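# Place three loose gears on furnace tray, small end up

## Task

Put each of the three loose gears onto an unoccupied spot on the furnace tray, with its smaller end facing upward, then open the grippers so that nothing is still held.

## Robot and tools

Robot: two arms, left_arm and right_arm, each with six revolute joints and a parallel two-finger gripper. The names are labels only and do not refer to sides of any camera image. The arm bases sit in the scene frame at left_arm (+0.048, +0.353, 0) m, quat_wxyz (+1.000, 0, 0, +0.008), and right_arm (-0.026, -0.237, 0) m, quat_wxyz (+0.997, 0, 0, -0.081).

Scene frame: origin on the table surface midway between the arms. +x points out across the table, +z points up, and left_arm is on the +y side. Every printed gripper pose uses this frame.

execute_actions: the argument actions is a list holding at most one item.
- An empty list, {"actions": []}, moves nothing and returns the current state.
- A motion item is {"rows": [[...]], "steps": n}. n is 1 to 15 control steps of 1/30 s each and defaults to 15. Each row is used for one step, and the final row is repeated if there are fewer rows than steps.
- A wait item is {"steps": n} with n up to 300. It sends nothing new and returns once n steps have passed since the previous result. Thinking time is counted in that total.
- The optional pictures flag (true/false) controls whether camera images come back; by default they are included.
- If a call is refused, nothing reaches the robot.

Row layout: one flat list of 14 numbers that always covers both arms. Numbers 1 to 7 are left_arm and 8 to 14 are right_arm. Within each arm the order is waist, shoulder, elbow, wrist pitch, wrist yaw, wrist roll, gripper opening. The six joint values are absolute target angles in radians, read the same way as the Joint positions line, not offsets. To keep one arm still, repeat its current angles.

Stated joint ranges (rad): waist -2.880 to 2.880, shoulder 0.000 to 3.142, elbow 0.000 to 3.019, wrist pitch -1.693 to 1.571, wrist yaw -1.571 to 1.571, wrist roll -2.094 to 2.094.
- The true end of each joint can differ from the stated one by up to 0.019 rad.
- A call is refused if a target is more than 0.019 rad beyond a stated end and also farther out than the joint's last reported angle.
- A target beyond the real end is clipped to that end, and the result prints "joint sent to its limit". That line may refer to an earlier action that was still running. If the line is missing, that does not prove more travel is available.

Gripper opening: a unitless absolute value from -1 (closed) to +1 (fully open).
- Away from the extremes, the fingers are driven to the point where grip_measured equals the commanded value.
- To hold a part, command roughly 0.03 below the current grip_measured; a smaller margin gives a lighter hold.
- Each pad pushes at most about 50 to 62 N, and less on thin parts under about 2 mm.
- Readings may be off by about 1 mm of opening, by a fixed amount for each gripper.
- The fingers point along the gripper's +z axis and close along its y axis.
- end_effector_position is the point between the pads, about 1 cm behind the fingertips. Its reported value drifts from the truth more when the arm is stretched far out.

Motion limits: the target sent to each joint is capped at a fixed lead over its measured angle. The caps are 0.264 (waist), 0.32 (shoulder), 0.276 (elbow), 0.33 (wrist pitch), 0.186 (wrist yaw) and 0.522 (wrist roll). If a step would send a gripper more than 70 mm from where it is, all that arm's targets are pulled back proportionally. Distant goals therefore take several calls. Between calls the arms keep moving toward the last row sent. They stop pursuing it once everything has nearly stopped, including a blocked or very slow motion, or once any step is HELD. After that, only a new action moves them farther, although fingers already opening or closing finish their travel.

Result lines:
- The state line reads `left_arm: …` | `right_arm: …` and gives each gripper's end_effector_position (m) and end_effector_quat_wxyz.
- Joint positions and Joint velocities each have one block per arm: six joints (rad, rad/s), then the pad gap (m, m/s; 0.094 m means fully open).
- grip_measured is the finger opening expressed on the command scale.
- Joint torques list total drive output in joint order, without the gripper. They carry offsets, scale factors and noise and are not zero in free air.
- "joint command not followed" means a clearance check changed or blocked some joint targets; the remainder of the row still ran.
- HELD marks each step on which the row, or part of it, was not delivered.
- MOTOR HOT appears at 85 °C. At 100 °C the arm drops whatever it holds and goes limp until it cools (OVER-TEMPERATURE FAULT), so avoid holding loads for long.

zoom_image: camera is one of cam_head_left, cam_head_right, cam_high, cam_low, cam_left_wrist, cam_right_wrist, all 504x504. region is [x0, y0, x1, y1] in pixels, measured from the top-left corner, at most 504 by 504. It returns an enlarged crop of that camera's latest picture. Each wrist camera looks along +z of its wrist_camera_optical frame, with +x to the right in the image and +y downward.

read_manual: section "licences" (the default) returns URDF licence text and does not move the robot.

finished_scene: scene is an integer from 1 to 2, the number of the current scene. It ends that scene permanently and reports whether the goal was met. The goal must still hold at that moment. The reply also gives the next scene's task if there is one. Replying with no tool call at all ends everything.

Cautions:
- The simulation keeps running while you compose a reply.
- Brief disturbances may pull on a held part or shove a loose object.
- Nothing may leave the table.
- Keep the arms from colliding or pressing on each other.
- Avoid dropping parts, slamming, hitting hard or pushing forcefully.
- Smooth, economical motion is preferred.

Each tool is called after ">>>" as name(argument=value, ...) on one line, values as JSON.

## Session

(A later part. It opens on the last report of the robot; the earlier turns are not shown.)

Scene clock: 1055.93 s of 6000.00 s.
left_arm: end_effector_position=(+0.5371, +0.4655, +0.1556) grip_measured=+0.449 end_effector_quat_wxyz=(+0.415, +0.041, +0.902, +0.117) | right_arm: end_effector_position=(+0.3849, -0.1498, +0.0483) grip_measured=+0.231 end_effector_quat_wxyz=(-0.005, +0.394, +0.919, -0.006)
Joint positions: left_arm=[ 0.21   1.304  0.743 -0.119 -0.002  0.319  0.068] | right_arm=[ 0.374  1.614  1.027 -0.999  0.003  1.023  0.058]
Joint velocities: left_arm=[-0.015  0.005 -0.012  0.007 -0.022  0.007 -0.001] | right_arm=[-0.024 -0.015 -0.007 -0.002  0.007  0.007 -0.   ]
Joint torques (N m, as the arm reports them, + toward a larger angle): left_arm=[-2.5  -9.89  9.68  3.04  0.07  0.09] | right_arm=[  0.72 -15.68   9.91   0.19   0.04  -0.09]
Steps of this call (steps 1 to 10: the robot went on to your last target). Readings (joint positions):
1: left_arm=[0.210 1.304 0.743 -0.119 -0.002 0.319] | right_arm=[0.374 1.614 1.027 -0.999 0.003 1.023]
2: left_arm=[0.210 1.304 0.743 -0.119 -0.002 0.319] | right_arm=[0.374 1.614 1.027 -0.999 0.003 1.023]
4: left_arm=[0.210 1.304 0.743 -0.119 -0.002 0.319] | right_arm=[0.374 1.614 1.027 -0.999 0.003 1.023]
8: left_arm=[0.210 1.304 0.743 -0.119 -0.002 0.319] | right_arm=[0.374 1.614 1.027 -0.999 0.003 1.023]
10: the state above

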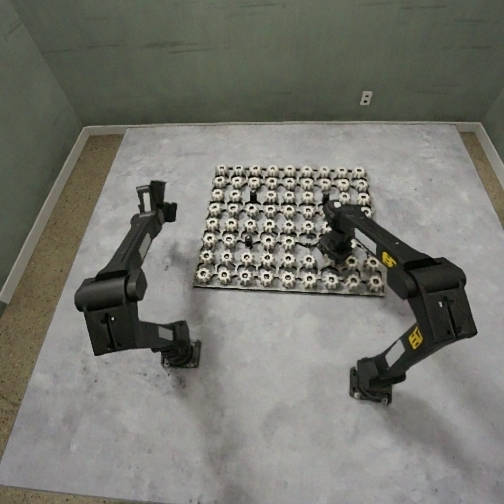

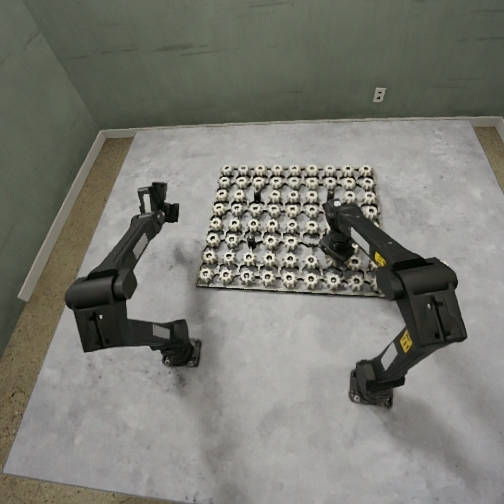

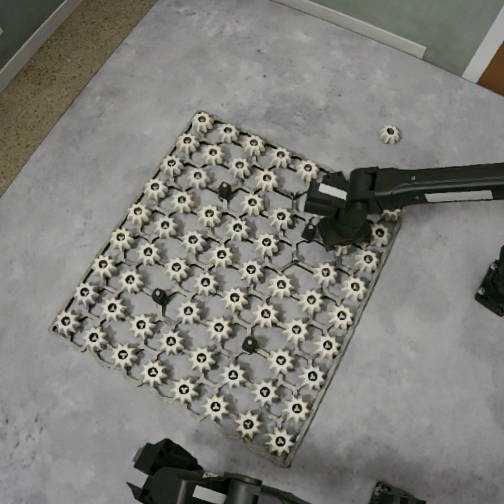

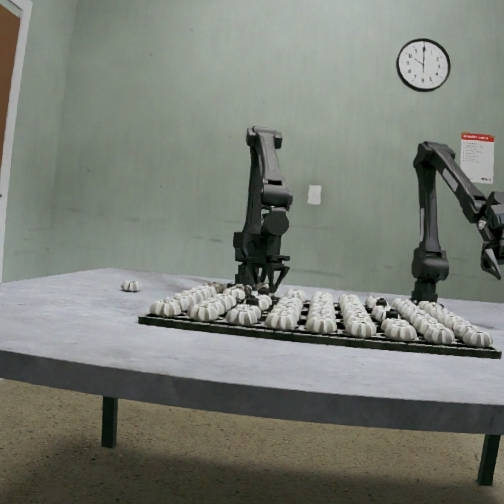

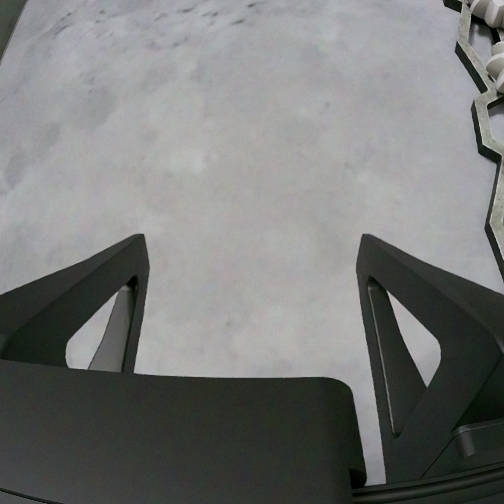

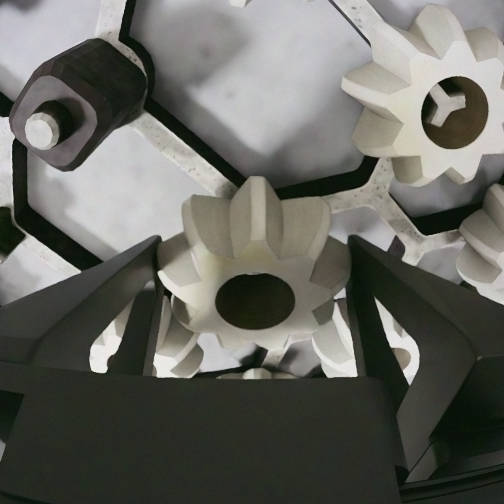

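Now descend again.

>>> execute_actions(actions=[{"rows":[[0.200,1.295,0.750,-0.100,0,0.33,0.45,0.382,1.590,1.050,-0.996,0,1.015,0.15],[0.200,1.295,0.750,-0.100,0,0.33,0.45,0.382,1.605,1.050,-0.996,0,1.015,0.15],[0.200,1.295,0.750,-0.100,0,0.33,0.45,0.382,1.615,1.050,-0.996,0,1.015,0.15],[0.200,1.295,0.750,-0.100,0,0.33,0.45,0.382,1.619,1.050,-0.996,0,1.015,0.15],[0.200,1.295,0.750,-0.100,0,0.33,0.45,0.382,1.622,1.050,-0.996,0,1.015,0.15],[0.200,1.295,0.750,-0.100,0,0.33,0.45,0.382,1.624,1.050,-0.996,0,1.015,0.15],[0.200,1.295,0.750,-0.100,0,0.33,0.45,0.382,1.626,1.050,-0.996,0,1.015,0.15],[0.200,1.295,0.750,-0.100,0,0.33,0.45,0.382,1.628,1.050,-0.996,0,1.015,0.15],[0.200,1.295,0.750,-0.100,0,0.33,0.45,0.382,1.630,1.050,-0.996,0,1.015,0.15],[0.200,1.295,0.750,-0.100,0,0.33,0.45,0.382,1.632,1.050,-0.996,0,1.015,0.15],[0.200,1.295,0.750,-0.100,0,0.33,0.45,0.382,1.634,1.050,-0.996,0,1.015,0.15]],"steps":15}], pictures=false)

>>> execute_actions(actions=[{"steps":12}])

Scene clock: 1064.23 s of 6000.00 s.
left_arm: end_effector_position=(+0.5371, +0.4655, +0.1556) grip_measured=+0.449 end_effector_quat_wxyz=(+0.415, +0.041, +0.902, +0.117) | right_arm: end_effector_position=(+0.3837, -0.1500, +0.0427) grip_measured=+0.231 end_effector_quat_wxyz=(-0.011, +0.394, +0.919, -0.010)
Joint positions: left_arm=[ 0.21   1.304  0.743 -0.119 -0.002  0.319  0.068] | right_arm=[ 0.374  1.628  1.027 -0.999  0.003  1.023  0.058]
Joint velocities: left_arm=[ 0.005 -0.015  0.007  0.007  0.007  0.007 -0.001] | right_arm=[-0.015  0.015  0.002 -0.002  0.007 -0.022 -0.001]
Joint torques (N m, as the arm reports them, + toward a larger angle): left_arm=[-2.63 -9.91  9.69  3.05  0.07  0.1 ] | right_arm=[  0.87 -11.67   9.49   0.06   0.04  -0.02]
Steps of this call (steps 1 to 15: the robot went on to your last target; steps 16 to 90: nothing new was sent; then 4.80 s passed at rest; steps 91 to 105: all 15 steps of this action). Readings (joint positions):
91: left_arm=[0.210 1.304 0.743 -0.119 -0.002 0.319] | right_arm=[0.374 1.614 1.027 -0.999 0.003 1.023]
92: left_arm=[0.210 1.304 0.743 -0.119 -0.002 0.319] | right_arm=[0.374 1.614 1.027 -0.999 0.003 1.023]
94: left_arm=[0.210 1.304 0.743 -0.119 -0.002 0.319] | right_arm=[0.374 1.614 1.027 -0.999 0.003 1.023]
98: left_arm=[0.210 1.304 0.743 -0.119 -0.002 0.319] | right_arm=[0.375 1.616 1.027 -0.999 0.003 1.023]
105: the state above

Scene clock: 1064.63 s of 6000.00 s.
left_arm: end_effector_position=(+0.5371, +0.4655, +0.1556) grip_measured=+0.449 end_effector_quat_wxyz=(+0.415, +0.041, +0.902, +0.117) | right_arm: end_effector_position=(+0.3835, -0.1499, +0.0420) grip_measured=+0.231 end_effector_quat_wxyz=(-0.012, +0.394, +0.919, -0.010)
Joint positions: left_arm=[ 0.21   1.304  0.743 -0.119 -0.002  0.319  0.068] | right_arm=[ 0.375  1.63   1.027 -0.999  0.003  1.023  0.058]
Joint velocities: left_arm=[ 0.005  0.015 -0.017 -0.002 -0.022  0.051  0.   ] | right_arm=[-0.015  0.015 -0.017 -0.012  0.007  0.007  0.   ]
Joint torques (N m, as the arm reports them, + toward a larger angle): left_arm=[-2.51 -9.91  9.68  3.02  0.06  0.09] | right_arm=[  1.6  -12.59   9.83   0.02   0.06  -0.06]
Steps of this call (steps 1 to 12: the robot went on to your last target). Readings (joint positions):
1: left_arm=[0.210 1.304 0.743 -0.119 -0.002 0.319] | right_arm=[0.374 1.629 1.027 -0.999 0.003 1.023]
2: left_arm=[0.210 1.304 0.743 -0.119 -0.002 0.319] | right_arm=[0.374 1.630 1.027 -0.999 0.003 1.023]
4: left_arm=[0.210 1.304 0.743 -0.119 -0.002 0.319] | right_arm=[0.374 1.630 1.027 -0.999 0.003 1.023]
8: left_arm=[0.210 1.304 0.743 -0.119 -0.002 0.319] | right_arm=[0.375 1.630 1.027 -0.999 0.003 1.023]
12: the state above

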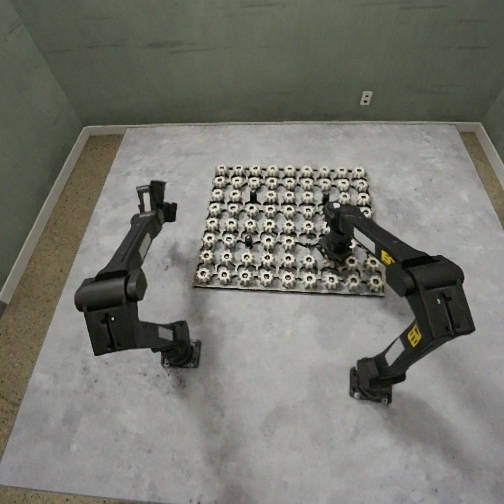

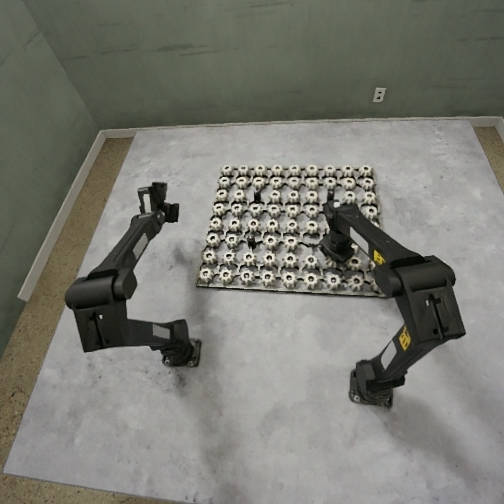

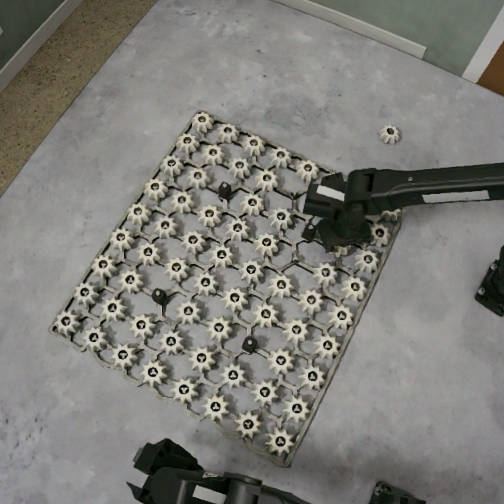

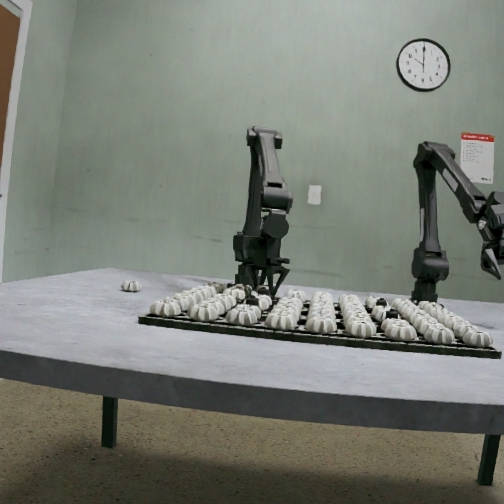

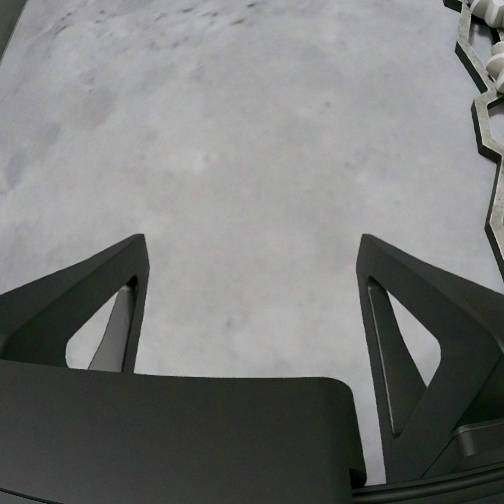

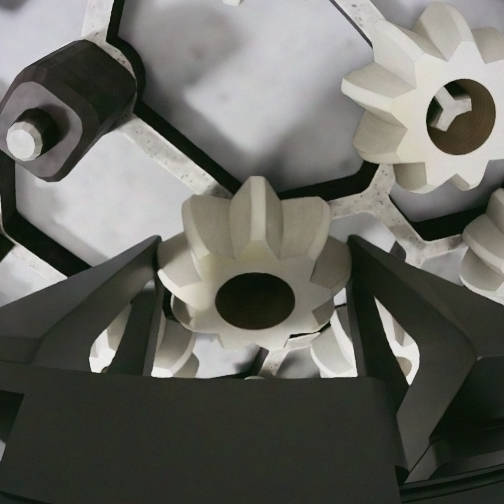

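>>> execute_actions(actions=[{"rows":[[0.200,1.295,0.750,-0.100,0,0.33,0.45,0.382,1.637,1.050,-0.992,0,1.015,0.15],[0.200,1.295,0.750,-0.100,0,0.33,0.45,0.382,1.640,1.050,-0.989,0,1.015,0.15],[0.200,1.295,0.750,-0.100,0,0.33,0.45,0.382,1.643,1.050,-0.988,0,1.015,0.15],[0.200,1.295,0.750,-0.100,0,0.33,0.45,0.382,1.646,1.050,-0.987,0,1.015,0.15],[0.200,1.295,0.750,-0.100,0,0.33,0.45,0.382,1.649,1.050,-0.986,0,1.015,0.15],[0.200,1.295,0.750,-0.100,0,0.33,0.45,0.382,1.652,1.050,-0.985,0,1.015,0.15],[0.200,1.295,0.750,-0.100,0,0.33,0.45,0.382,1.655,1.050,-0.983,0,1.015,0.15],[0.200,1.295,0.750,-0.100,0,0.33,0.45,0.382,1.658,1.050,-0.982,0,1.015,0.15],[0.200,1.295,0.750,-0.100,0,0.33,0.45,0.382,1.660,1.050,-0.981,0,1.015,0.15],[0.200,1.295,0.750,-0.100,0,0.33,0.45,0.382,1.662,1.050,-0.980,0,1.015,0.15],[0.200,1.295,0.750,-0.100,0,0.33,0.45,0.382,1.664,1.050,-0.979,0,1.015,0.15],[0.200,1.295,0.750,-0.100,0,0.33,0.45,0.382,1.666,1.050,-0.978,0,1.015,0.15]],"steps":15}], pictures=false)

>>> execute_actions(actions=[{"steps":12}])

Scene clock: 1075.67 s of 6000.00 s.
left_arm: end_effector_position=(+0.5371, +0.4655, +0.1556) grip_measured=+0.449 end_effector_quat_wxyz=(+0.415, +0.041, +0.902, +0.117) | right_arm: end_effector_position=(+0.3833, -0.1501, +0.0298) grip_measured=+0.231 end_effector_quat_wxyz=(-0.020, +0.394, +0.919, -0.016)
Joint positions: left_arm=[ 0.21   1.304  0.743 -0.119 -0.002  0.319  0.068] | right_arm=[ 0.374  1.661  1.027 -0.988  0.002  1.023  0.058]
Joint velocities: left_arm=[-0.015 -0.005 -0.002  0.012  0.037 -0.051 -0.001] | right_arm=[ 0.015 -0.024  0.007 -0.012 -0.037  0.037 -0.   ]
Joint torques (N m, as the arm reports them, + toward a larger angle): left_arm=[-2.39 -9.84  9.68  3.02  0.07  0.09] | right_arm=[  1.46 -12.43   9.57   0.25   0.06  -0.05]
Steps of this call (steps 1 to 15: the robot went on to your last target; steps 16 to 90: nothing new was sent; then 7.53 s passed at rest; steps 91 to 105: all 15 steps of this action). Readings (joint positions):
91: left_arm=[0.210 1.304 0.743 -0.119 -0.002 0.319] | right_arm=[0.375 1.630 1.027 -0.999 0.003 1.023]
92: left_arm=[0.210 1.304 0.743 -0.119 -0.002 0.319] | right_arm=[0.374 1.630 1.027 -0.999 0.003 1.023]
94: left_arm=[0.210 1.304 0.743 -0.119 -0.002 0.319] | right_arm=[0.374 1.632 1.027 -0.998 0.003 1.023]
98: left_arm=[0.210 1.304 0.743 -0.119 -0.002 0.319] | right_arm=[0.374 1.642 1.027 -0.994 0.003 1.023]
105: the state above

Scene clock: 1076.07 s of 6000.00 s.
left_arm: end_effector_position=(+0.5371, +0.4655, +0.1556) grip_measured=+0.449 end_effector_quat_wxyz=(+0.415, +0.041, +0.902, +0.117) | right_arm: end_effector_position=(+0.3832, -0.1500, +0.0298) grip_measured=+0.231 end_effector_quat_wxyz=(-0.020, +0.394, +0.919, -0.016)
Joint positions: left_arm=[ 0.21   1.304  0.743 -0.119 -0.002  0.319  0.068] | right_arm=[ 0.374  1.661  1.027 -0.988  0.002  1.023  0.058]
Joint velocities: left_arm=[-0.005  0.005 -0.012 -0.017  0.037 -0.037 -0.001] | right_arm=[-0.005 -0.015 -0.012 -0.002  0.051 -0.037 -0.001]
Joint torques (N m, as the arm reports them, + toward a larger angle): left_arm=[-2.52 -9.94  9.7   3.03  0.06  0.09] | right_arm=[  1.06 -11.67   9.62   0.34   0.05  -0.05]
Steps of this call (steps 1 to 12: the robot went on to your last target). Readings (joint positions):
1: left_arm=[0.210 1.304 0.743 -0.119 -0.002 0.319] | right_arm=[0.375 1.661 1.027 -0.988 0.002 1.023]
2: left_arm=[0.210 1.304 0.743 -0.119 -0.002 0.319] | right_arm=[0.375 1.661 1.027 -0.988 0.002 1.023]
4: left_arm=[0.210 1.304 0.743 -0.119 -0.002 0.319] | right_arm=[0.374 1.661 1.027 -0.988 0.002 1.023]
8: left_arm=[0.210 1.304 0.743 -0.119 -0.002 0.319] | right_arm=[0.374 1.661 1.027 -0.988 0.002 1.023]
12: the state above

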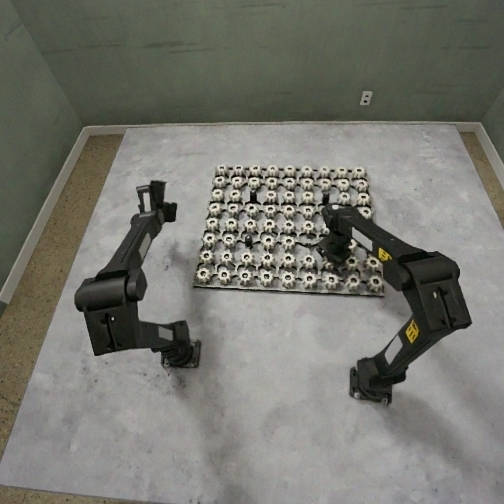

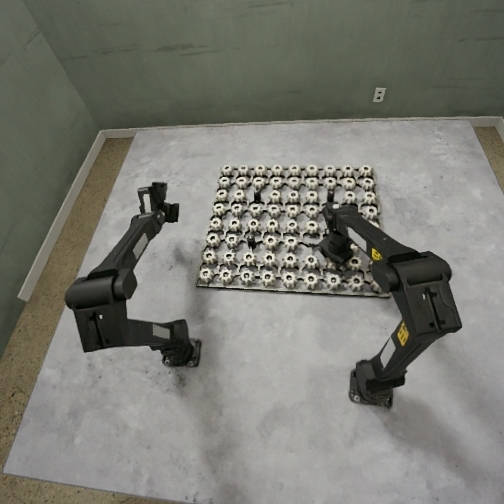

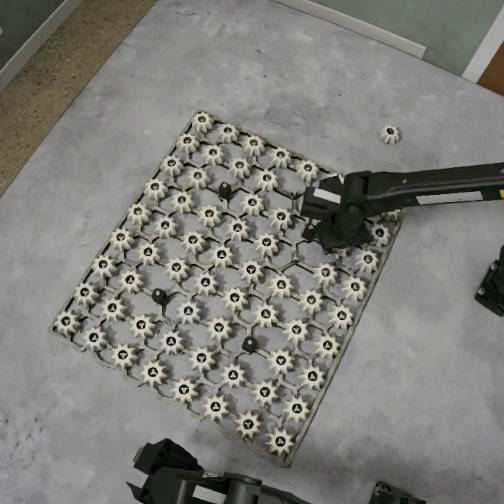

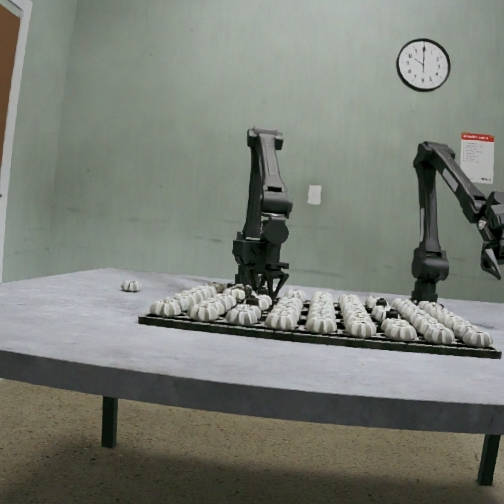

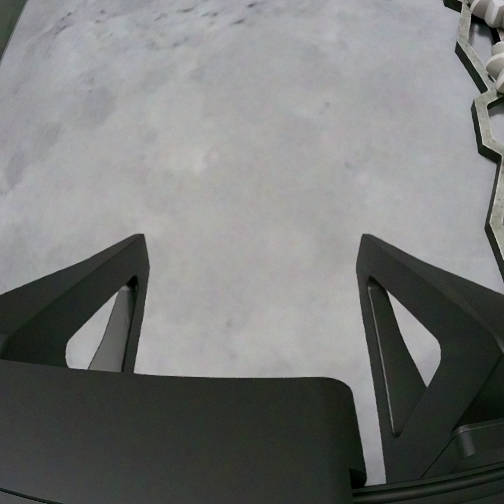

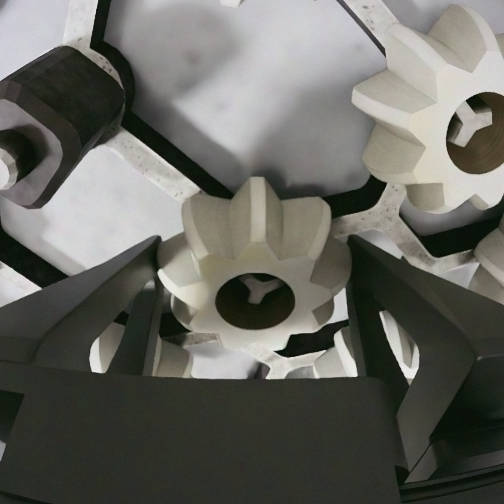

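>>> execute_actions(actions=[{"rows":[[0.200,1.295,0.750,-0.100,0,0.33,0.45,0.378,1.660,1.050,-0.985,0,1.015,0.20],[0.200,1.295,0.750,-0.100,0,0.33,0.45,0.376,1.655,1.050,-0.988,0,1.015,0.24],[0.200,1.295,0.750,-0.100,0,0.33,0.45,0.375,1.650,1.050,-0.988,0,1.015,0.28],[0.200,1.295,0.750,-0.100,0,0.33,0.45,0.375,1.645,1.050,-0.988,0,1.015,0.32],[0.200,1.295,0.750,-0.100,0,0.33,0.45,0.375,1.640,1.050,-0.990,0,1.015,0.35],[0.200,1.295,0.750,-0.100,0,0.33,0.45,0.375,1.634,1.050,-0.993,0,1.015,0.35],[0.200,1.295,0.750,-0.100,0,0.33,0.45,0.375,1.627,1.050,-0.996,0,1.015,0.35],[0.200,1.295,0.750,-0.100,0,0.33,0.45,0.375,1.620,1.050,-0.997,0,1.015,0.35],[0.200,1.295,0.750,-0.100,0,0.33,0.45,0.375,1.613,1.050,-0.998,0,1.015,0.35],[0.200,1.295,0.750,-0.100,0,0.33,0.45,0.375,1.605,1.050,-1.000,0,1.015,0.35],[0.200,1.295,0.750,-0.100,0,0.33,0.45,0.375,1.597,1.050,-1.002,0,1.015,0.35],[0.200,1.295,0.750,-0.100,0,0.33,0.45,0.375,1.588,1.050,-1.005,0,1.015,0.35],[0.200,1.295,0.750,-0.100,0,0.33,0.45,0.375,1.579,1.050,-1.008,0,1.015,0.35],[0.200,1.295,0.750,-0.100,0,0.33,0.45,0.375,1.570,1.050,-1.012,0,1.015,0.35],[0.200,1.295,0.750,-0.100,0,0.33,0.45,0.375,1.560,1.050,-1.016,0,1.015,0.35]],"steps":15}], pictures=false)

>>> execute_actions(actions=[{"rows":[[0.200,1.295,0.750,-0.100,0,0.33,0.45,0.375,1.550,1.055,-1.020,0,1.015,0.35],[0.200,1.295,0.750,-0.100,0,0.33,0.45,0.375,1.540,1.060,-1.025,0,1.015,0.35],[0.200,1.295,0.750,-0.100,0,0.33,0.45,0.375,1.531,1.066,-1.031,0,1.015,0.35],[0.200,1.295,0.750,-0.100,0,0.33,0.45,0.375,1.523,1.073,-1.038,0,1.015,0.35],[0.200,1.295,0.750,-0.100,0,0.33,0.45,0.375,1.516,1.080,-1.046,0,1.015,0.35],[0.200,1.295,0.750,-0.100,0,0.33,0.45,0.375,1.510,1.088,-1.055,0,1.015,0.35],[0.200,1.295,0.750,-0.100,0,0.33,0.45,0.375,1.506,1.096,-1.064,0,1.015,0.35],[0.200,1.295,0.750,-0.100,0,0.33,0.45,0.375,1.503,1.104,-1.073,0,1.015,0.35],[0.200,1.295,0.750,-0.100,0,0.33,0.45,0.375,1.501,1.112,-1.082,0,1.015,0.35],[0.200,1.295,0.750,-0.100,0,0.33,0.45,0.375,1.500,1.120,-1.090,0,1.015,0.35]],"steps":15}])

Scene clock: 1098.87 s of 6000.00 s.
left_arm: end_effector_position=(+0.5371, +0.4655, +0.1556) grip_measured=+0.449 end_effector_quat_wxyz=(+0.415, +0.041, +0.902, +0.117) | right_arm: end_effector_position=(+0.3837, -0.1497, +0.0447) grip_measured=+0.347 end_effector_quat_wxyz=(-0.010, +0.394, +0.919, -0.008)
Joint positions: left_arm=[ 0.21   1.304  0.743 -0.119 -0.002  0.319  0.068] | right_arm=[ 0.375  1.623  1.027 -1.     0.002  1.023  0.063]
Joint velocities: left_arm=[ 0.005 -0.005 -0.002  0.002  0.066 -0.037 -0.001] | right_arm=[-0.015 -0.308  0.012 -0.1    0.051  0.066  0.   ]
Joint torques (N m, as the arm reports them, + toward a larger angle): left_arm=[-2.48 -9.91  9.69  3.03  0.06  0.09] | right_arm=[  0.13 -16.77   9.84  -0.67   0.02  -0.11]
Steps of this call (steps 1 to 15: the robot went on to your last target; steps 16 to 90: nothing new was sent; then 19.30 s passed at rest; steps 91 to 105: all 15 steps of this action). Readings (joint positions):
91: left_arm=[0.210 1.304 0.743 -0.119 -0.002 0.319] | right_arm=[0.374 1.661 1.027 -0.988 0.002 1.023]
92: left_arm=[0.210 1.304 0.743 -0.119 -0.002 0.319] | right_arm=[0.374 1.661 1.027 -0.988 0.002 1.023]
94: left_arm=[0.210 1.304 0.743 -0.119 -0.002 0.319] | right_arm=[0.374 1.661 1.027 -0.988 0.002 1.023]
98: left_arm=[0.210 1.304 0.743 -0.119 -0.002 0.319] | right_arm=[0.374 1.661 1.027 -0.988 0.002 1.023]
105: the state above

Scene clock: 1099.37 s of 6000.00 s.
left_arm: end_effector_position=(+0.5371, +0.4655, +0.1556) grip_measured=+0.449 end_effector_quat_wxyz=(+0.415, +0.041, +0.902, +0.117) | right_arm: end_effector_position=(+0.3948, -0.1475, +0.1047) grip_measured=+0.347 end_effector_quat_wxyz=(+0.023, +0.394, +0.919, +0.015)
Joint positions: left_arm=[ 0.21   1.304  0.743 -0.119 -0.002  0.319  0.068] | right_arm=[ 0.374  1.521  1.084 -1.078  0.002  1.023  0.063]
Joint velocities: left_arm=[-0.024 -0.005 -0.022 -0.002 -0.022 -0.022 -0.001] | right_arm=[-0.005 -0.005 -0.007 -0.007  0.051  0.007  0.   ]
Joint torques (N m, as the arm reports them, + toward a larger angle): left_arm=[-2.45 -9.78  9.73  3.03  0.07  0.09] | right_arm=[  0.62 -12.98  11.78  -0.29   0.04  -0.1 ]
Steps of this call (steps 1 to 15: all 15 steps of this action). Readings (joint positions):
1: left_arm=[0.210 1.304 0.743 -0.119 -0.002 0.319] | right_arm=[0.374 1.612 1.027 -1.004 0.002 1.023]
2: left_arm=[0.210 1.304 0.743 -0.119 -0.002 0.319] | right_arm=[0.374 1.600 1.027 -1.008 0.002 1.023]
4: left_arm=[0.210 1.304 0.743 -0.119 -0.002 0.319] | right_arm=[0.374 1.574 1.027 -1.018 0.002 1.023]
8: left_arm=[0.210 1.304 0.743 -0.119 -0.002 0.319] | right_arm=[0.374 1.536 1.045 -1.050 0.002 1.023]
15: the state above

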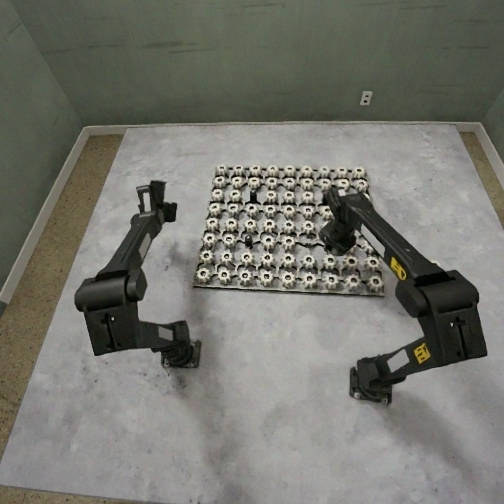

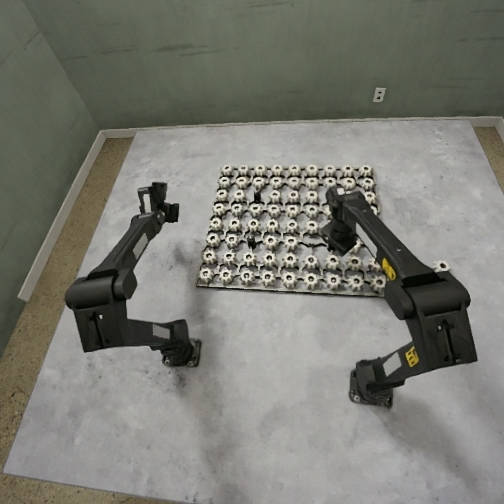

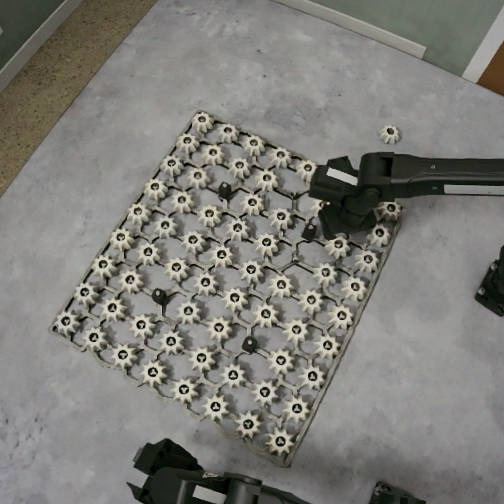

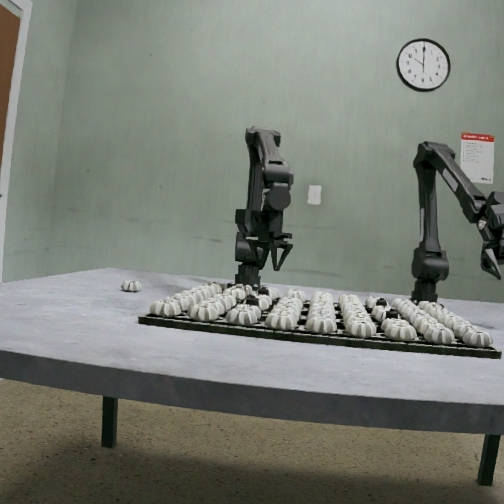

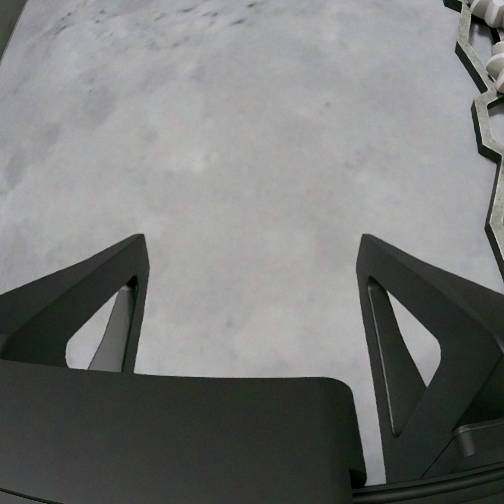

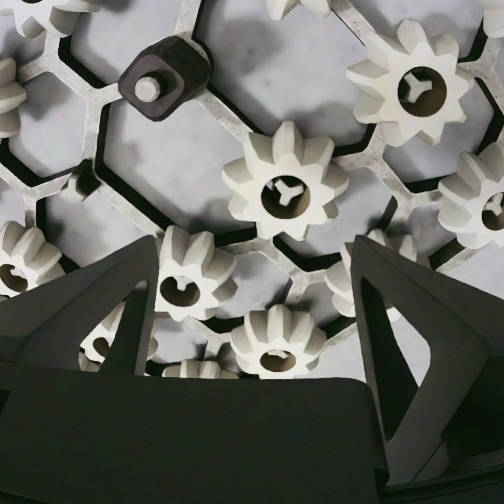

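>>> execute_actions(actions=[{"rows":[[0.200,1.295,0.750,-0.100,0,0.33,0.45,0.372,1.510,1.121,-1.090,0,1.015,0.36],[0.200,1.295,0.750,-0.100,0,0.33,0.45,0.365,1.520,1.122,-1.091,0,1.015,0.37],[0.200,1.295,0.750,-0.100,0,0.33,0.45,0.354,1.526,1.124,-1.092,0,1.015,0.38],[0.200,1.295,0.750,-0.100,0,0.33,0.45,0.338,1.530,1.126,-1.093,0,1.015,0.39],[0.200,1.295,0.750,-0.100,0,0.33,0.45,0.319,1.533,1.129,-1.095,0,1.015,0.40],[0.200,1.295,0.750,-0.100,0,0.33,0.45,0.296,1.537,1.133,-1.096,0,1.015,0.40],[0.200,1.295,0.750,-0.100,0,0.33,0.45,0.270,1.541,1.137,-1.099,0,1.015,0.40],[0.200,1.295,0.750,-0.100,0,0.33,0.45,0.242,1.545,1.141,-1.101,0,1.015,0.40],[0.200,1.295,0.750,-0.100,0,0.33,0.45,0.212,1.550,1.146,-1.103,0,1.015,0.40],[0.200,1.295,0.750,-0.100,0,0.33,0.45,0.179,1.555,1.151,-1.106,0,1.015,0.40],[0.200,1.295,0.750,-0.100,0,0.33,0.45,0.145,1.560,1.156,-1.109,0,1.015,0.40],[0.200,1.295,0.750,-0.100,0,0.33,0.45,0.109,1.565,1.162,-1.112,0,1.015,0.40],[0.200,1.295,0.750,-0.100,0,0.33,0.45,0.072,1.571,1.168,-1.115,0,1.015,0.40],[0.200,1.295,0.750,-0.100,0,0.33,0.45,0.035,1.577,1.174,-1.118,0,1.015,0.40],[0.200,1.295,0.750,-0.100,0,0.33,0.45,-0.003,1.583,1.180,-1.121,0,1.015,0.40]],"steps":15}], pictures=false)

>>> execute_actions(actions=[{"rows":[[0.200,1.295,0.750,-0.100,0,0.33,0.45,-0.040,1.588,1.186,-1.124,0,1.015,0.40],[0.200,1.295,0.750,-0.100,0,0.33,0.45,-0.077,1.594,1.192,-1.127,0,1.015,0.40],[0.200,1.295,0.750,-0.100,0,0.33,0.45,-0.114,1.600,1.198,-1.130,0,1.015,0.40],[0.200,1.295,0.750,-0.100,0,0.33,0.45,-0.150,1.605,1.204,-1.133,0,1.015,0.40],[0.200,1.295,0.750,-0.100,0,0.33,0.45,-0.184,1.610,1.209,-1.136,0,1.015,0.40],[0.200,1.295,0.750,-0.100,0,0.33,0.45,-0.217,1.615,1.214,-1.139,0,1.015,0.40],[0.200,1.295,0.750,-0.100,0,0.33,0.45,-0.247,1.620,1.219,-1.141,0,1.015,0.40],[0.200,1.295,0.750,-0.100,0,0.33,0.45,-0.275,1.624,1.223,-1.143,0,1.015,0.40],[0.200,1.295,0.750,-0.100,0,0.33,0.45,-0.301,1.628,1.227,-1.146,0,1.015,0.40],[0.200,1.295,0.750,-0.100,0,0.33,0.45,-0.324,1.632,1.231,-1.147,0,1.015,0.40],[0.200,1.295,0.750,-0.100,0,0.33,0.45,-0.343,1.635,1.234,-1.149,0,1.015,0.40],[0.200,1.295,0.750,-0.100,0,0.33,0.45,-0.359,1.637,1.237,-1.150,0,1.015,0.40],[0.200,1.295,0.750,-0.100,0,0.33,0.45,-0.370,1.639,1.239,-1.151,0,1.015,0.40],[0.200,1.295,0.750,-0.100,0,0.33,0.45,-0.377,1.640,1.240,-1.152,0,1.015,0.40],[0.200,1.295,0.750,-0.100,0,0.33,0.45,-0.380,1.640,1.240,-1.152,0,1.015,0.40]],"steps":15}], pictures=false)

>>> execute_actions(actions=[{"steps":20}])

Scene clock: 1136.00 s of 6000.00 s.
left_arm: end_effector_position=(+0.5371, +0.4655, +0.1556) grip_measured=+0.449 end_effector_quat_wxyz=(+0.415, +0.041, +0.902, +0.117) | right_arm: end_effector_position=(+0.4140, -0.2754, +0.1081) grip_measured=+0.397 end_effector_quat_wxyz=(+0.020, +0.526, +0.850, +0.009)
Joint positions: left_arm=[ 0.21   1.304  0.743 -0.119 -0.002  0.319  0.068] | right_arm=[ 0.078  1.552  1.13  -1.104  0.001  1.023  0.066]
Joint velocities: left_arm=[-0.015 -0.005  0.002  0.002 -0.007  0.007 -0.   ] | right_arm=[-1.206  0.19   0.227 -0.071 -0.022 -0.081 -0.   ]
Joint torques (N m, as the arm reports them, + toward a larger angle): left_arm=[-2.49 -9.9   9.72  3.02  0.07  0.09] | right_arm=[ -0.43 -10.92  11.99  -0.36   0.01  -0.1 ]
Steps of this call (steps 1 to 15: the robot went on to your last target; steps 16 to 90: nothing new was sent; then 33.13 s passed at rest; steps 91 to 105: all 15 steps of this action). Readings (joint positions):
91: left_arm=[0.210 1.304 0.743 -0.119 -0.002 0.319] | right_arm=[0.374 1.521 1.084 -1.081 0.002 1.023]
92: left_arm=[0.210 1.304 0.743 -0.119 -0.002 0.319] | right_arm=[0.374 1.521 1.084 -1.081 0.002 1.023]
94: left_arm=[0.210 1.304 0.743 -0.119 -0.002 0.319] | right_arm=[0.372 1.521 1.084 -1.082 0.002 1.023]
98: left_arm=[0.210 1.304 0.743 -0.119 -0.002 0.319] | right_arm=[0.323 1.522 1.086 -1.089 0.001 1.023]
105: the state above

Scene clock: 1136.50 s of 6000.00 s.
left_arm: end_effector_position=(+0.5371, +0.4655, +0.1556) grip_measured=+0.449 end_effector_quat_wxyz=(+0.415, +0.041, +0.902, +0.117) | right_arm: end_effector_position=(+0.3642, -0.4743, +0.1009) grip_measured=+0.397 end_effector_quat_wxyz=(+0.001, +0.706, +0.708, -0.000)
Joint positions: left_arm=[ 0.21   1.304  0.743 -0.119 -0.002  0.319  0.068] | right_arm=[-0.382  1.621  1.193 -1.141  0.001  1.023  0.066]
Joint velocities: left_arm=[ 0.005 -0.005 -0.002 -0.002  0.022 -0.022  0.001] | right_arm=[-0.288  0.034  0.007 -0.022 -0.051 -0.051  0.   ]
Joint torques (N m, as the arm reports them, + toward a larger angle): left_arm=[-2.42 -9.81  9.71  3.04  0.06  0.09] | right_arm=[  2.46 -12.8   12.58  -0.37   0.06  -0.03]
Steps of this call (steps 1 to 15: all 15 steps of this action). Readings (joint positions):
1: left_arm=[0.210 1.304 0.743 -0.119 -0.002 0.319] | right_arm=[0.036 1.559 1.136 -1.107 0.001 1.023]
2: left_arm=[0.210 1.304 0.743 -0.119 -0.002 0.319] | right_arm=[-0.005 1.565 1.143 -1.110 0.001 1.023]
4: left_arm=[0.210 1.304 0.743 -0.119 -0.002 0.319] | right_arm=[-0.084 1.578 1.154 -1.115 0.001 1.023]
8: left_arm=[0.210 1.304 0.743 -0.119 -0.002 0.319] | right_arm=[-0.226 1.600 1.173 -1.127 0.001 1.023]
15: the state above

Scene clock: 1137.17 s of 6000.00 s.
left_arm: end_effector_position=(+0.5371, +0.4655, +0.1556) grip_measured=+0.449 end_effector_quat_wxyz=(+0.415, +0.041, +0.902, +0.117) | right_arm: end_effector_position=(+0.3619, -0.4772, +0.1007) grip_measured=+0.397 end_effector_quat_wxyz=(-0.000, +0.709, +0.706, -0.001)
Joint positions: left_arm=[ 0.21   1.304  0.743 -0.119 -0.002  0.319  0.068] | right_arm=[-0.39   1.622  1.194 -1.143  0.001  1.023  0.066]
Joint velocities: left_arm=[ 0.005  0.005 -0.002 -0.002 -0.022 -0.037 -0.001] | right_arm=[-0.005 -0.024 -0.007  0.002 -0.11   0.007 -0.001]
Joint torques (N m, as the arm reports them, + toward a larger angle): left_arm=[-2.36 -9.75  9.71  3.04  0.07  0.08] | right_arm=[  2.23 -12.11  12.63  -0.34   0.08  -0.13]
Steps of this call (steps 1 to 15: the robot went on to your last target; steps 16 to 20: nothing new was sent). Readings (joint positions):
1: left_arm=[0.210 1.304 0.743 -0.119 -0.002 0.319] | right_arm=[-0.389 1.622 1.194 -1.141 0.001 1.023]
2: left_arm=[0.210 1.304 0.743 -0.119 -0.002 0.319] | right_arm=[-0.393 1.622 1.194 -1.142 0.001 1.023]
4: left_arm=[0.210 1.304 0.743 -0.119 -0.002 0.319] | right_arm=[-0.392 1.622 1.194 -1.143 0.001 1.023]
8: left_arm=[0.210 1.304 0.743 -0.119 -0.002 0.319] | right_arm=[-0.390 1.622 1.194 -1.143 0.001 1.023]
20: the state above
All arms were judged still, so your last target was given up. Only a new action makes them travel on or press farther. Fingers that are still opening or closing keep moving.

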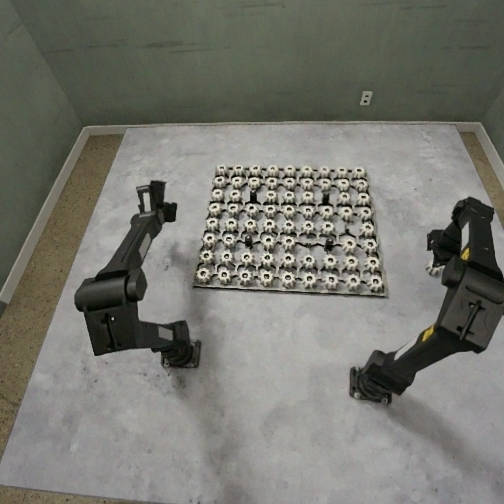

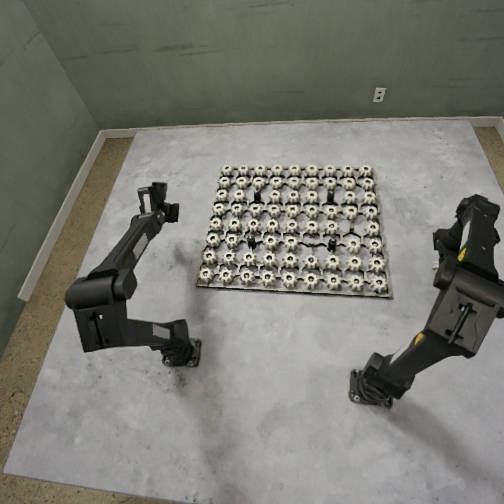

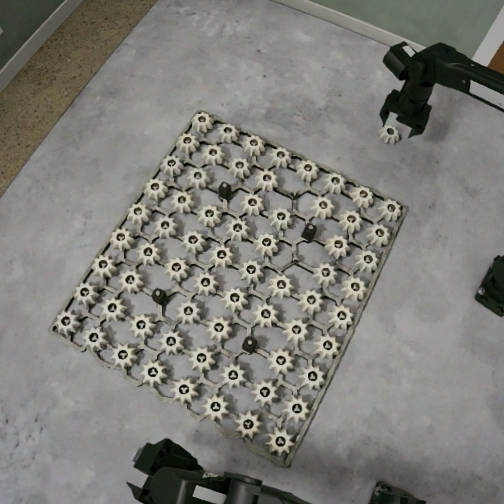

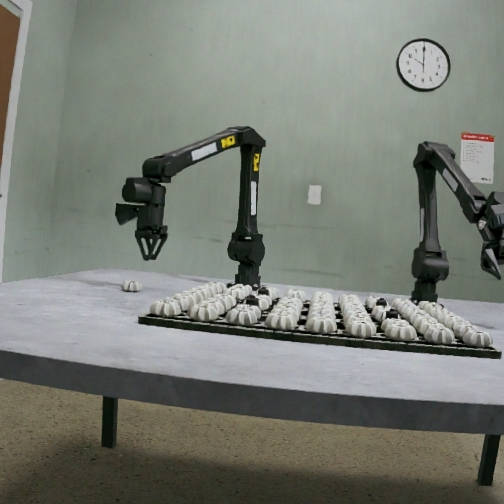

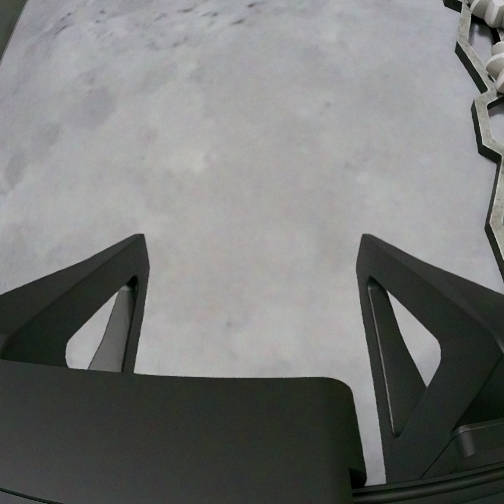

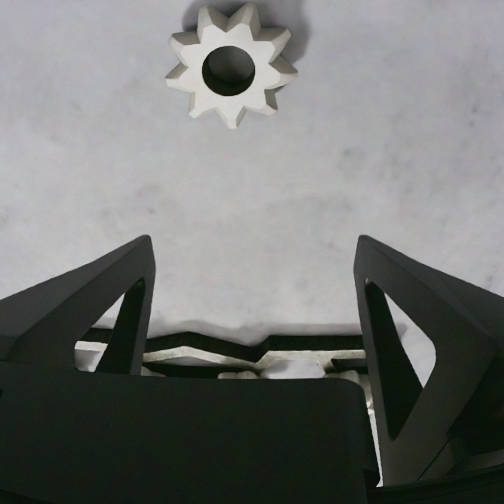

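>>> execute_actions(actions=[{"rows":[[0.200,1.295,0.750,-0.100,0,0.33,0.45,-0.395,1.642,1.241,-1.140,0,1.030,0.40],[0.200,1.295,0.750,-0.100,0,0.33,0.45,-0.401,1.646,1.243,-1.130,0,1.042,0.40],[0.200,1.295,0.750,-0.100,0,0.33,0.45,-0.406,1.652,1.245,-1.124,0,1.054,0.40],[0.200,1.295,0.750,-0.100,0,0.33,0.45,-0.412,1.660,1.248,-1.117,0,1.070,0.40],[0.200,1.295,0.750,-0.100,0,0.33,0.45,-0.419,1.670,1.251,-1.109,0,1.090,0.40],[0.200,1.295,0.750,-0.100,0,0.33,0.45,-0.427,1.681,1.254,-1.100,0,1.112,0.40],[0.200,1.295,0.750,-0.100,0,0.33,0.45,-0.435,1.693,1.257,-1.091,0,1.135,0.40],[0.200,1.295,0.750,-0.100,0,0.33,0.45,-0.443,1.705,1.260,-1.081,0,1.158,0.40],[0.200,1.295,0.750,-0.100,0,0.33,0.45,-0.450,1.717,1.263,-1.071,0,1.180,0.40],[0.200,1.295,0.750,-0.100,0,0.33,0.45,-0.456,1.729,1.266,-1.062,0,1.200,0.40],[0.200,1.295,0.750,-0.100,0,0.33,0.45,-0.461,1.740,1.268,-1.053,0,1.218,0.40],[0.200,1.295,0.750,-0.100,0,0.33,0.45,-0.465,1.750,1.270,-1.045,0,1.232,0.40],[0.200,1.295,0.750,-0.100,0,0.33,0.45,-0.468,1.759,1.272,-1.038,0,1.243,0.40],[0.200,1.295,0.750,-0.100,0,0.33,0.45,-0.470,1.767,1.273,-1.032,0,1.251,0.40],[0.200,1.295,0.750,-0.100,0,0.33,0.45,-0.472,1.774,1.274,-1.026,0,1.255,0.40]],"steps":15}], pictures=false)

>>> execute_actions(actions=[{"rows":[[0.200,1.295,0.750,-0.100,0,0.33,0.45,-0.472,1.779,1.274,-1.022,0,1.257,0.40],[0.200,1.295,0.750,-0.100,0,0.33,0.45,-0.472,1.783,1.274,-1.019,0,1.257,0.40],[0.200,1.295,0.750,-0.100,0,0.33,0.45,-0.472,1.785,1.274,-1.017,0,1.257,0.40]],"steps":15}])

Scene clock: 1166.80 s of 6000.00 s.
left_arm: end_effector_position=(+0.5371, +0.4655, +0.1556) grip_measured=+0.449 end_effector_quat_wxyz=(+0.415, +0.041, +0.902, +0.117) | right_arm: end_effector_position=(+0.3695, -0.5245, +0.0594) grip_measured=+0.397 end_effector_quat_wxyz=(+0.006, +0.789, +0.614, +0.001)
Joint positions: left_arm=[ 0.21   1.304  0.743 -0.119 -0.002  0.319  0.068] | right_arm=[-0.464  1.742  1.23  -1.048  0.001  1.192  0.066]
Joint velocities: left_arm=[-0.005 -0.015 -0.012  0.022 -0.066 -0.066 -0.001] | right_arm=[-0.161  0.337 -0.002  0.183 -0.007  0.344 -0.002]
Joint torques (N m, as the arm reports them, + toward a larger angle): left_arm=[ -2.52 -10.02   9.69   3.02   0.07   0.1 ] | right_arm=[  0.62 -13.98  12.15   0.3    0.05   0.16]
Steps of this call (steps 1 to 90: nothing new was sent; then 26.13 s passed at rest; steps 91 to 105: all 15 steps of this action). Readings (joint positions):
91: left_arm=[0.210 1.304 0.743 -0.119 -0.002 0.319] | right_arm=[-0.390 1.622 1.194 -1.143 0.001 1.023]
92: left_arm=[0.210 1.304 0.743 -0.119 -0.002 0.319] | right_arm=[-0.390 1.622 1.194 -1.143 0.001 1.024]
94: left_arm=[0.210 1.304 0.743 -0.119 -0.002 0.319] | right_arm=[-0.391 1.625 1.196 -1.139 0.001 1.033]
98: left_arm=[0.210 1.304 0.743 -0.119 -0.002 0.319] | right_arm=[-0.408 1.652 1.212 -1.111 0.001 1.080]
105: the state above

Scene clock: 1167.30 s of 6000.00 s.
left_arm: end_effector_position=(+0.5371, +0.4655, +0.1556) grip_measured=+0.449 end_effector_quat_wxyz=(+0.415, +0.041, +0.902, +0.117) | right_arm: end_effector_position=(+0.3693, -0.5290, +0.0417) grip_measured=+0.397 end_effector_quat_wxyz=(-0.003, +0.807, +0.591, -0.001)
Joint positions: left_arm=[ 0.21   1.304  0.743 -0.119 -0.002  0.319  0.068] | right_arm=[-0.472  1.78   1.232 -1.028  0.001  1.242  0.066]
Joint velocities: left_arm=[ 0.005 -0.005 -0.002 -0.012 -0.037  0.037  0.001] | right_arm=[ 0.005 -0.005 -0.017  0.007 -0.007  0.007 -0.001]
Joint torques (N m, as the arm reports them, + toward a larger angle): left_arm=[-2.41 -9.9   9.67  3.01  0.07  0.09] | right_arm=[  1.16 -14.78  11.52   0.54   0.11   0.13]
Steps of this call (steps 1 to 15: all 15 steps of this action). Readings (joint positions):
1: left_arm=[0.210 1.304 0.743 -0.119 -0.002 0.319] | right_arm=[-0.468 1.753 1.230 -1.042 0.001 1.202]
2: left_arm=[0.210 1.304 0.743 -0.119 -0.002 0.319] | right_arm=[-0.471 1.762 1.230 -1.038 0.001 1.211]
4: left_arm=[0.210 1.304 0.743 -0.119 -0.002 0.319] | right_arm=[-0.472 1.776 1.230 -1.031 0.001 1.223]
8: left_arm=[0.210 1.304 0.743 -0.119 -0.002 0.319] | right_arm=[-0.472 1.780 1.231 -1.029 0.001 1.236]
15: the state above

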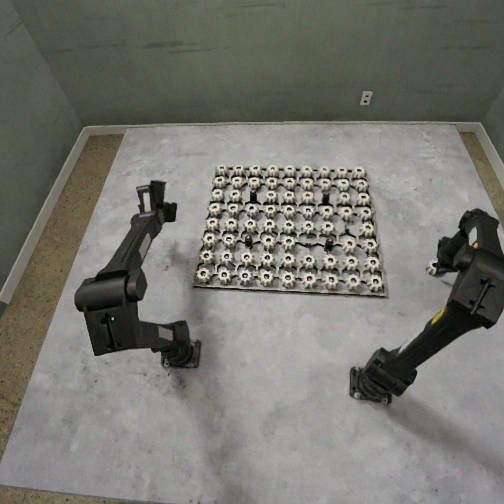

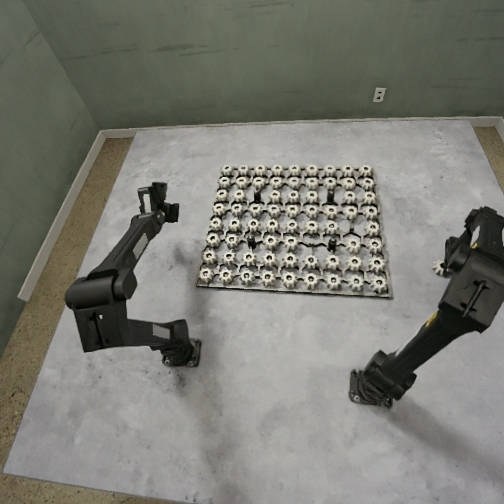

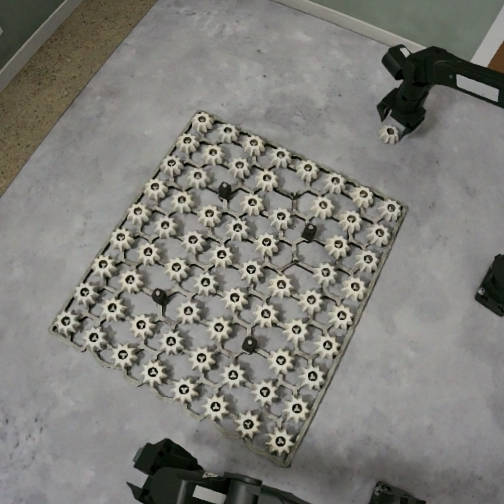

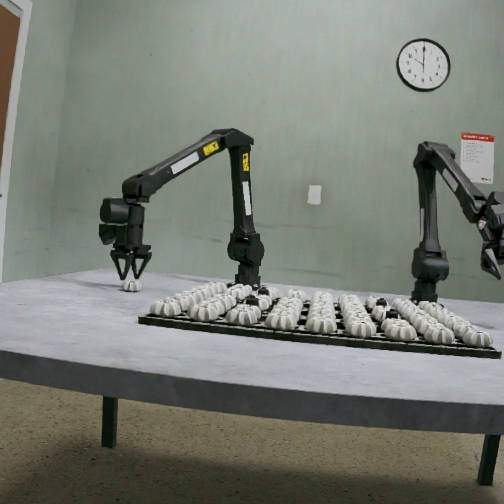

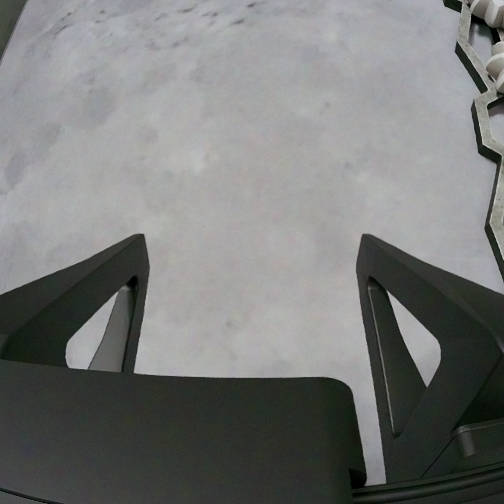

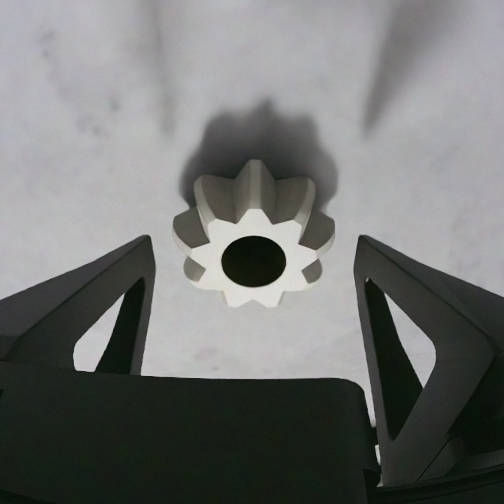

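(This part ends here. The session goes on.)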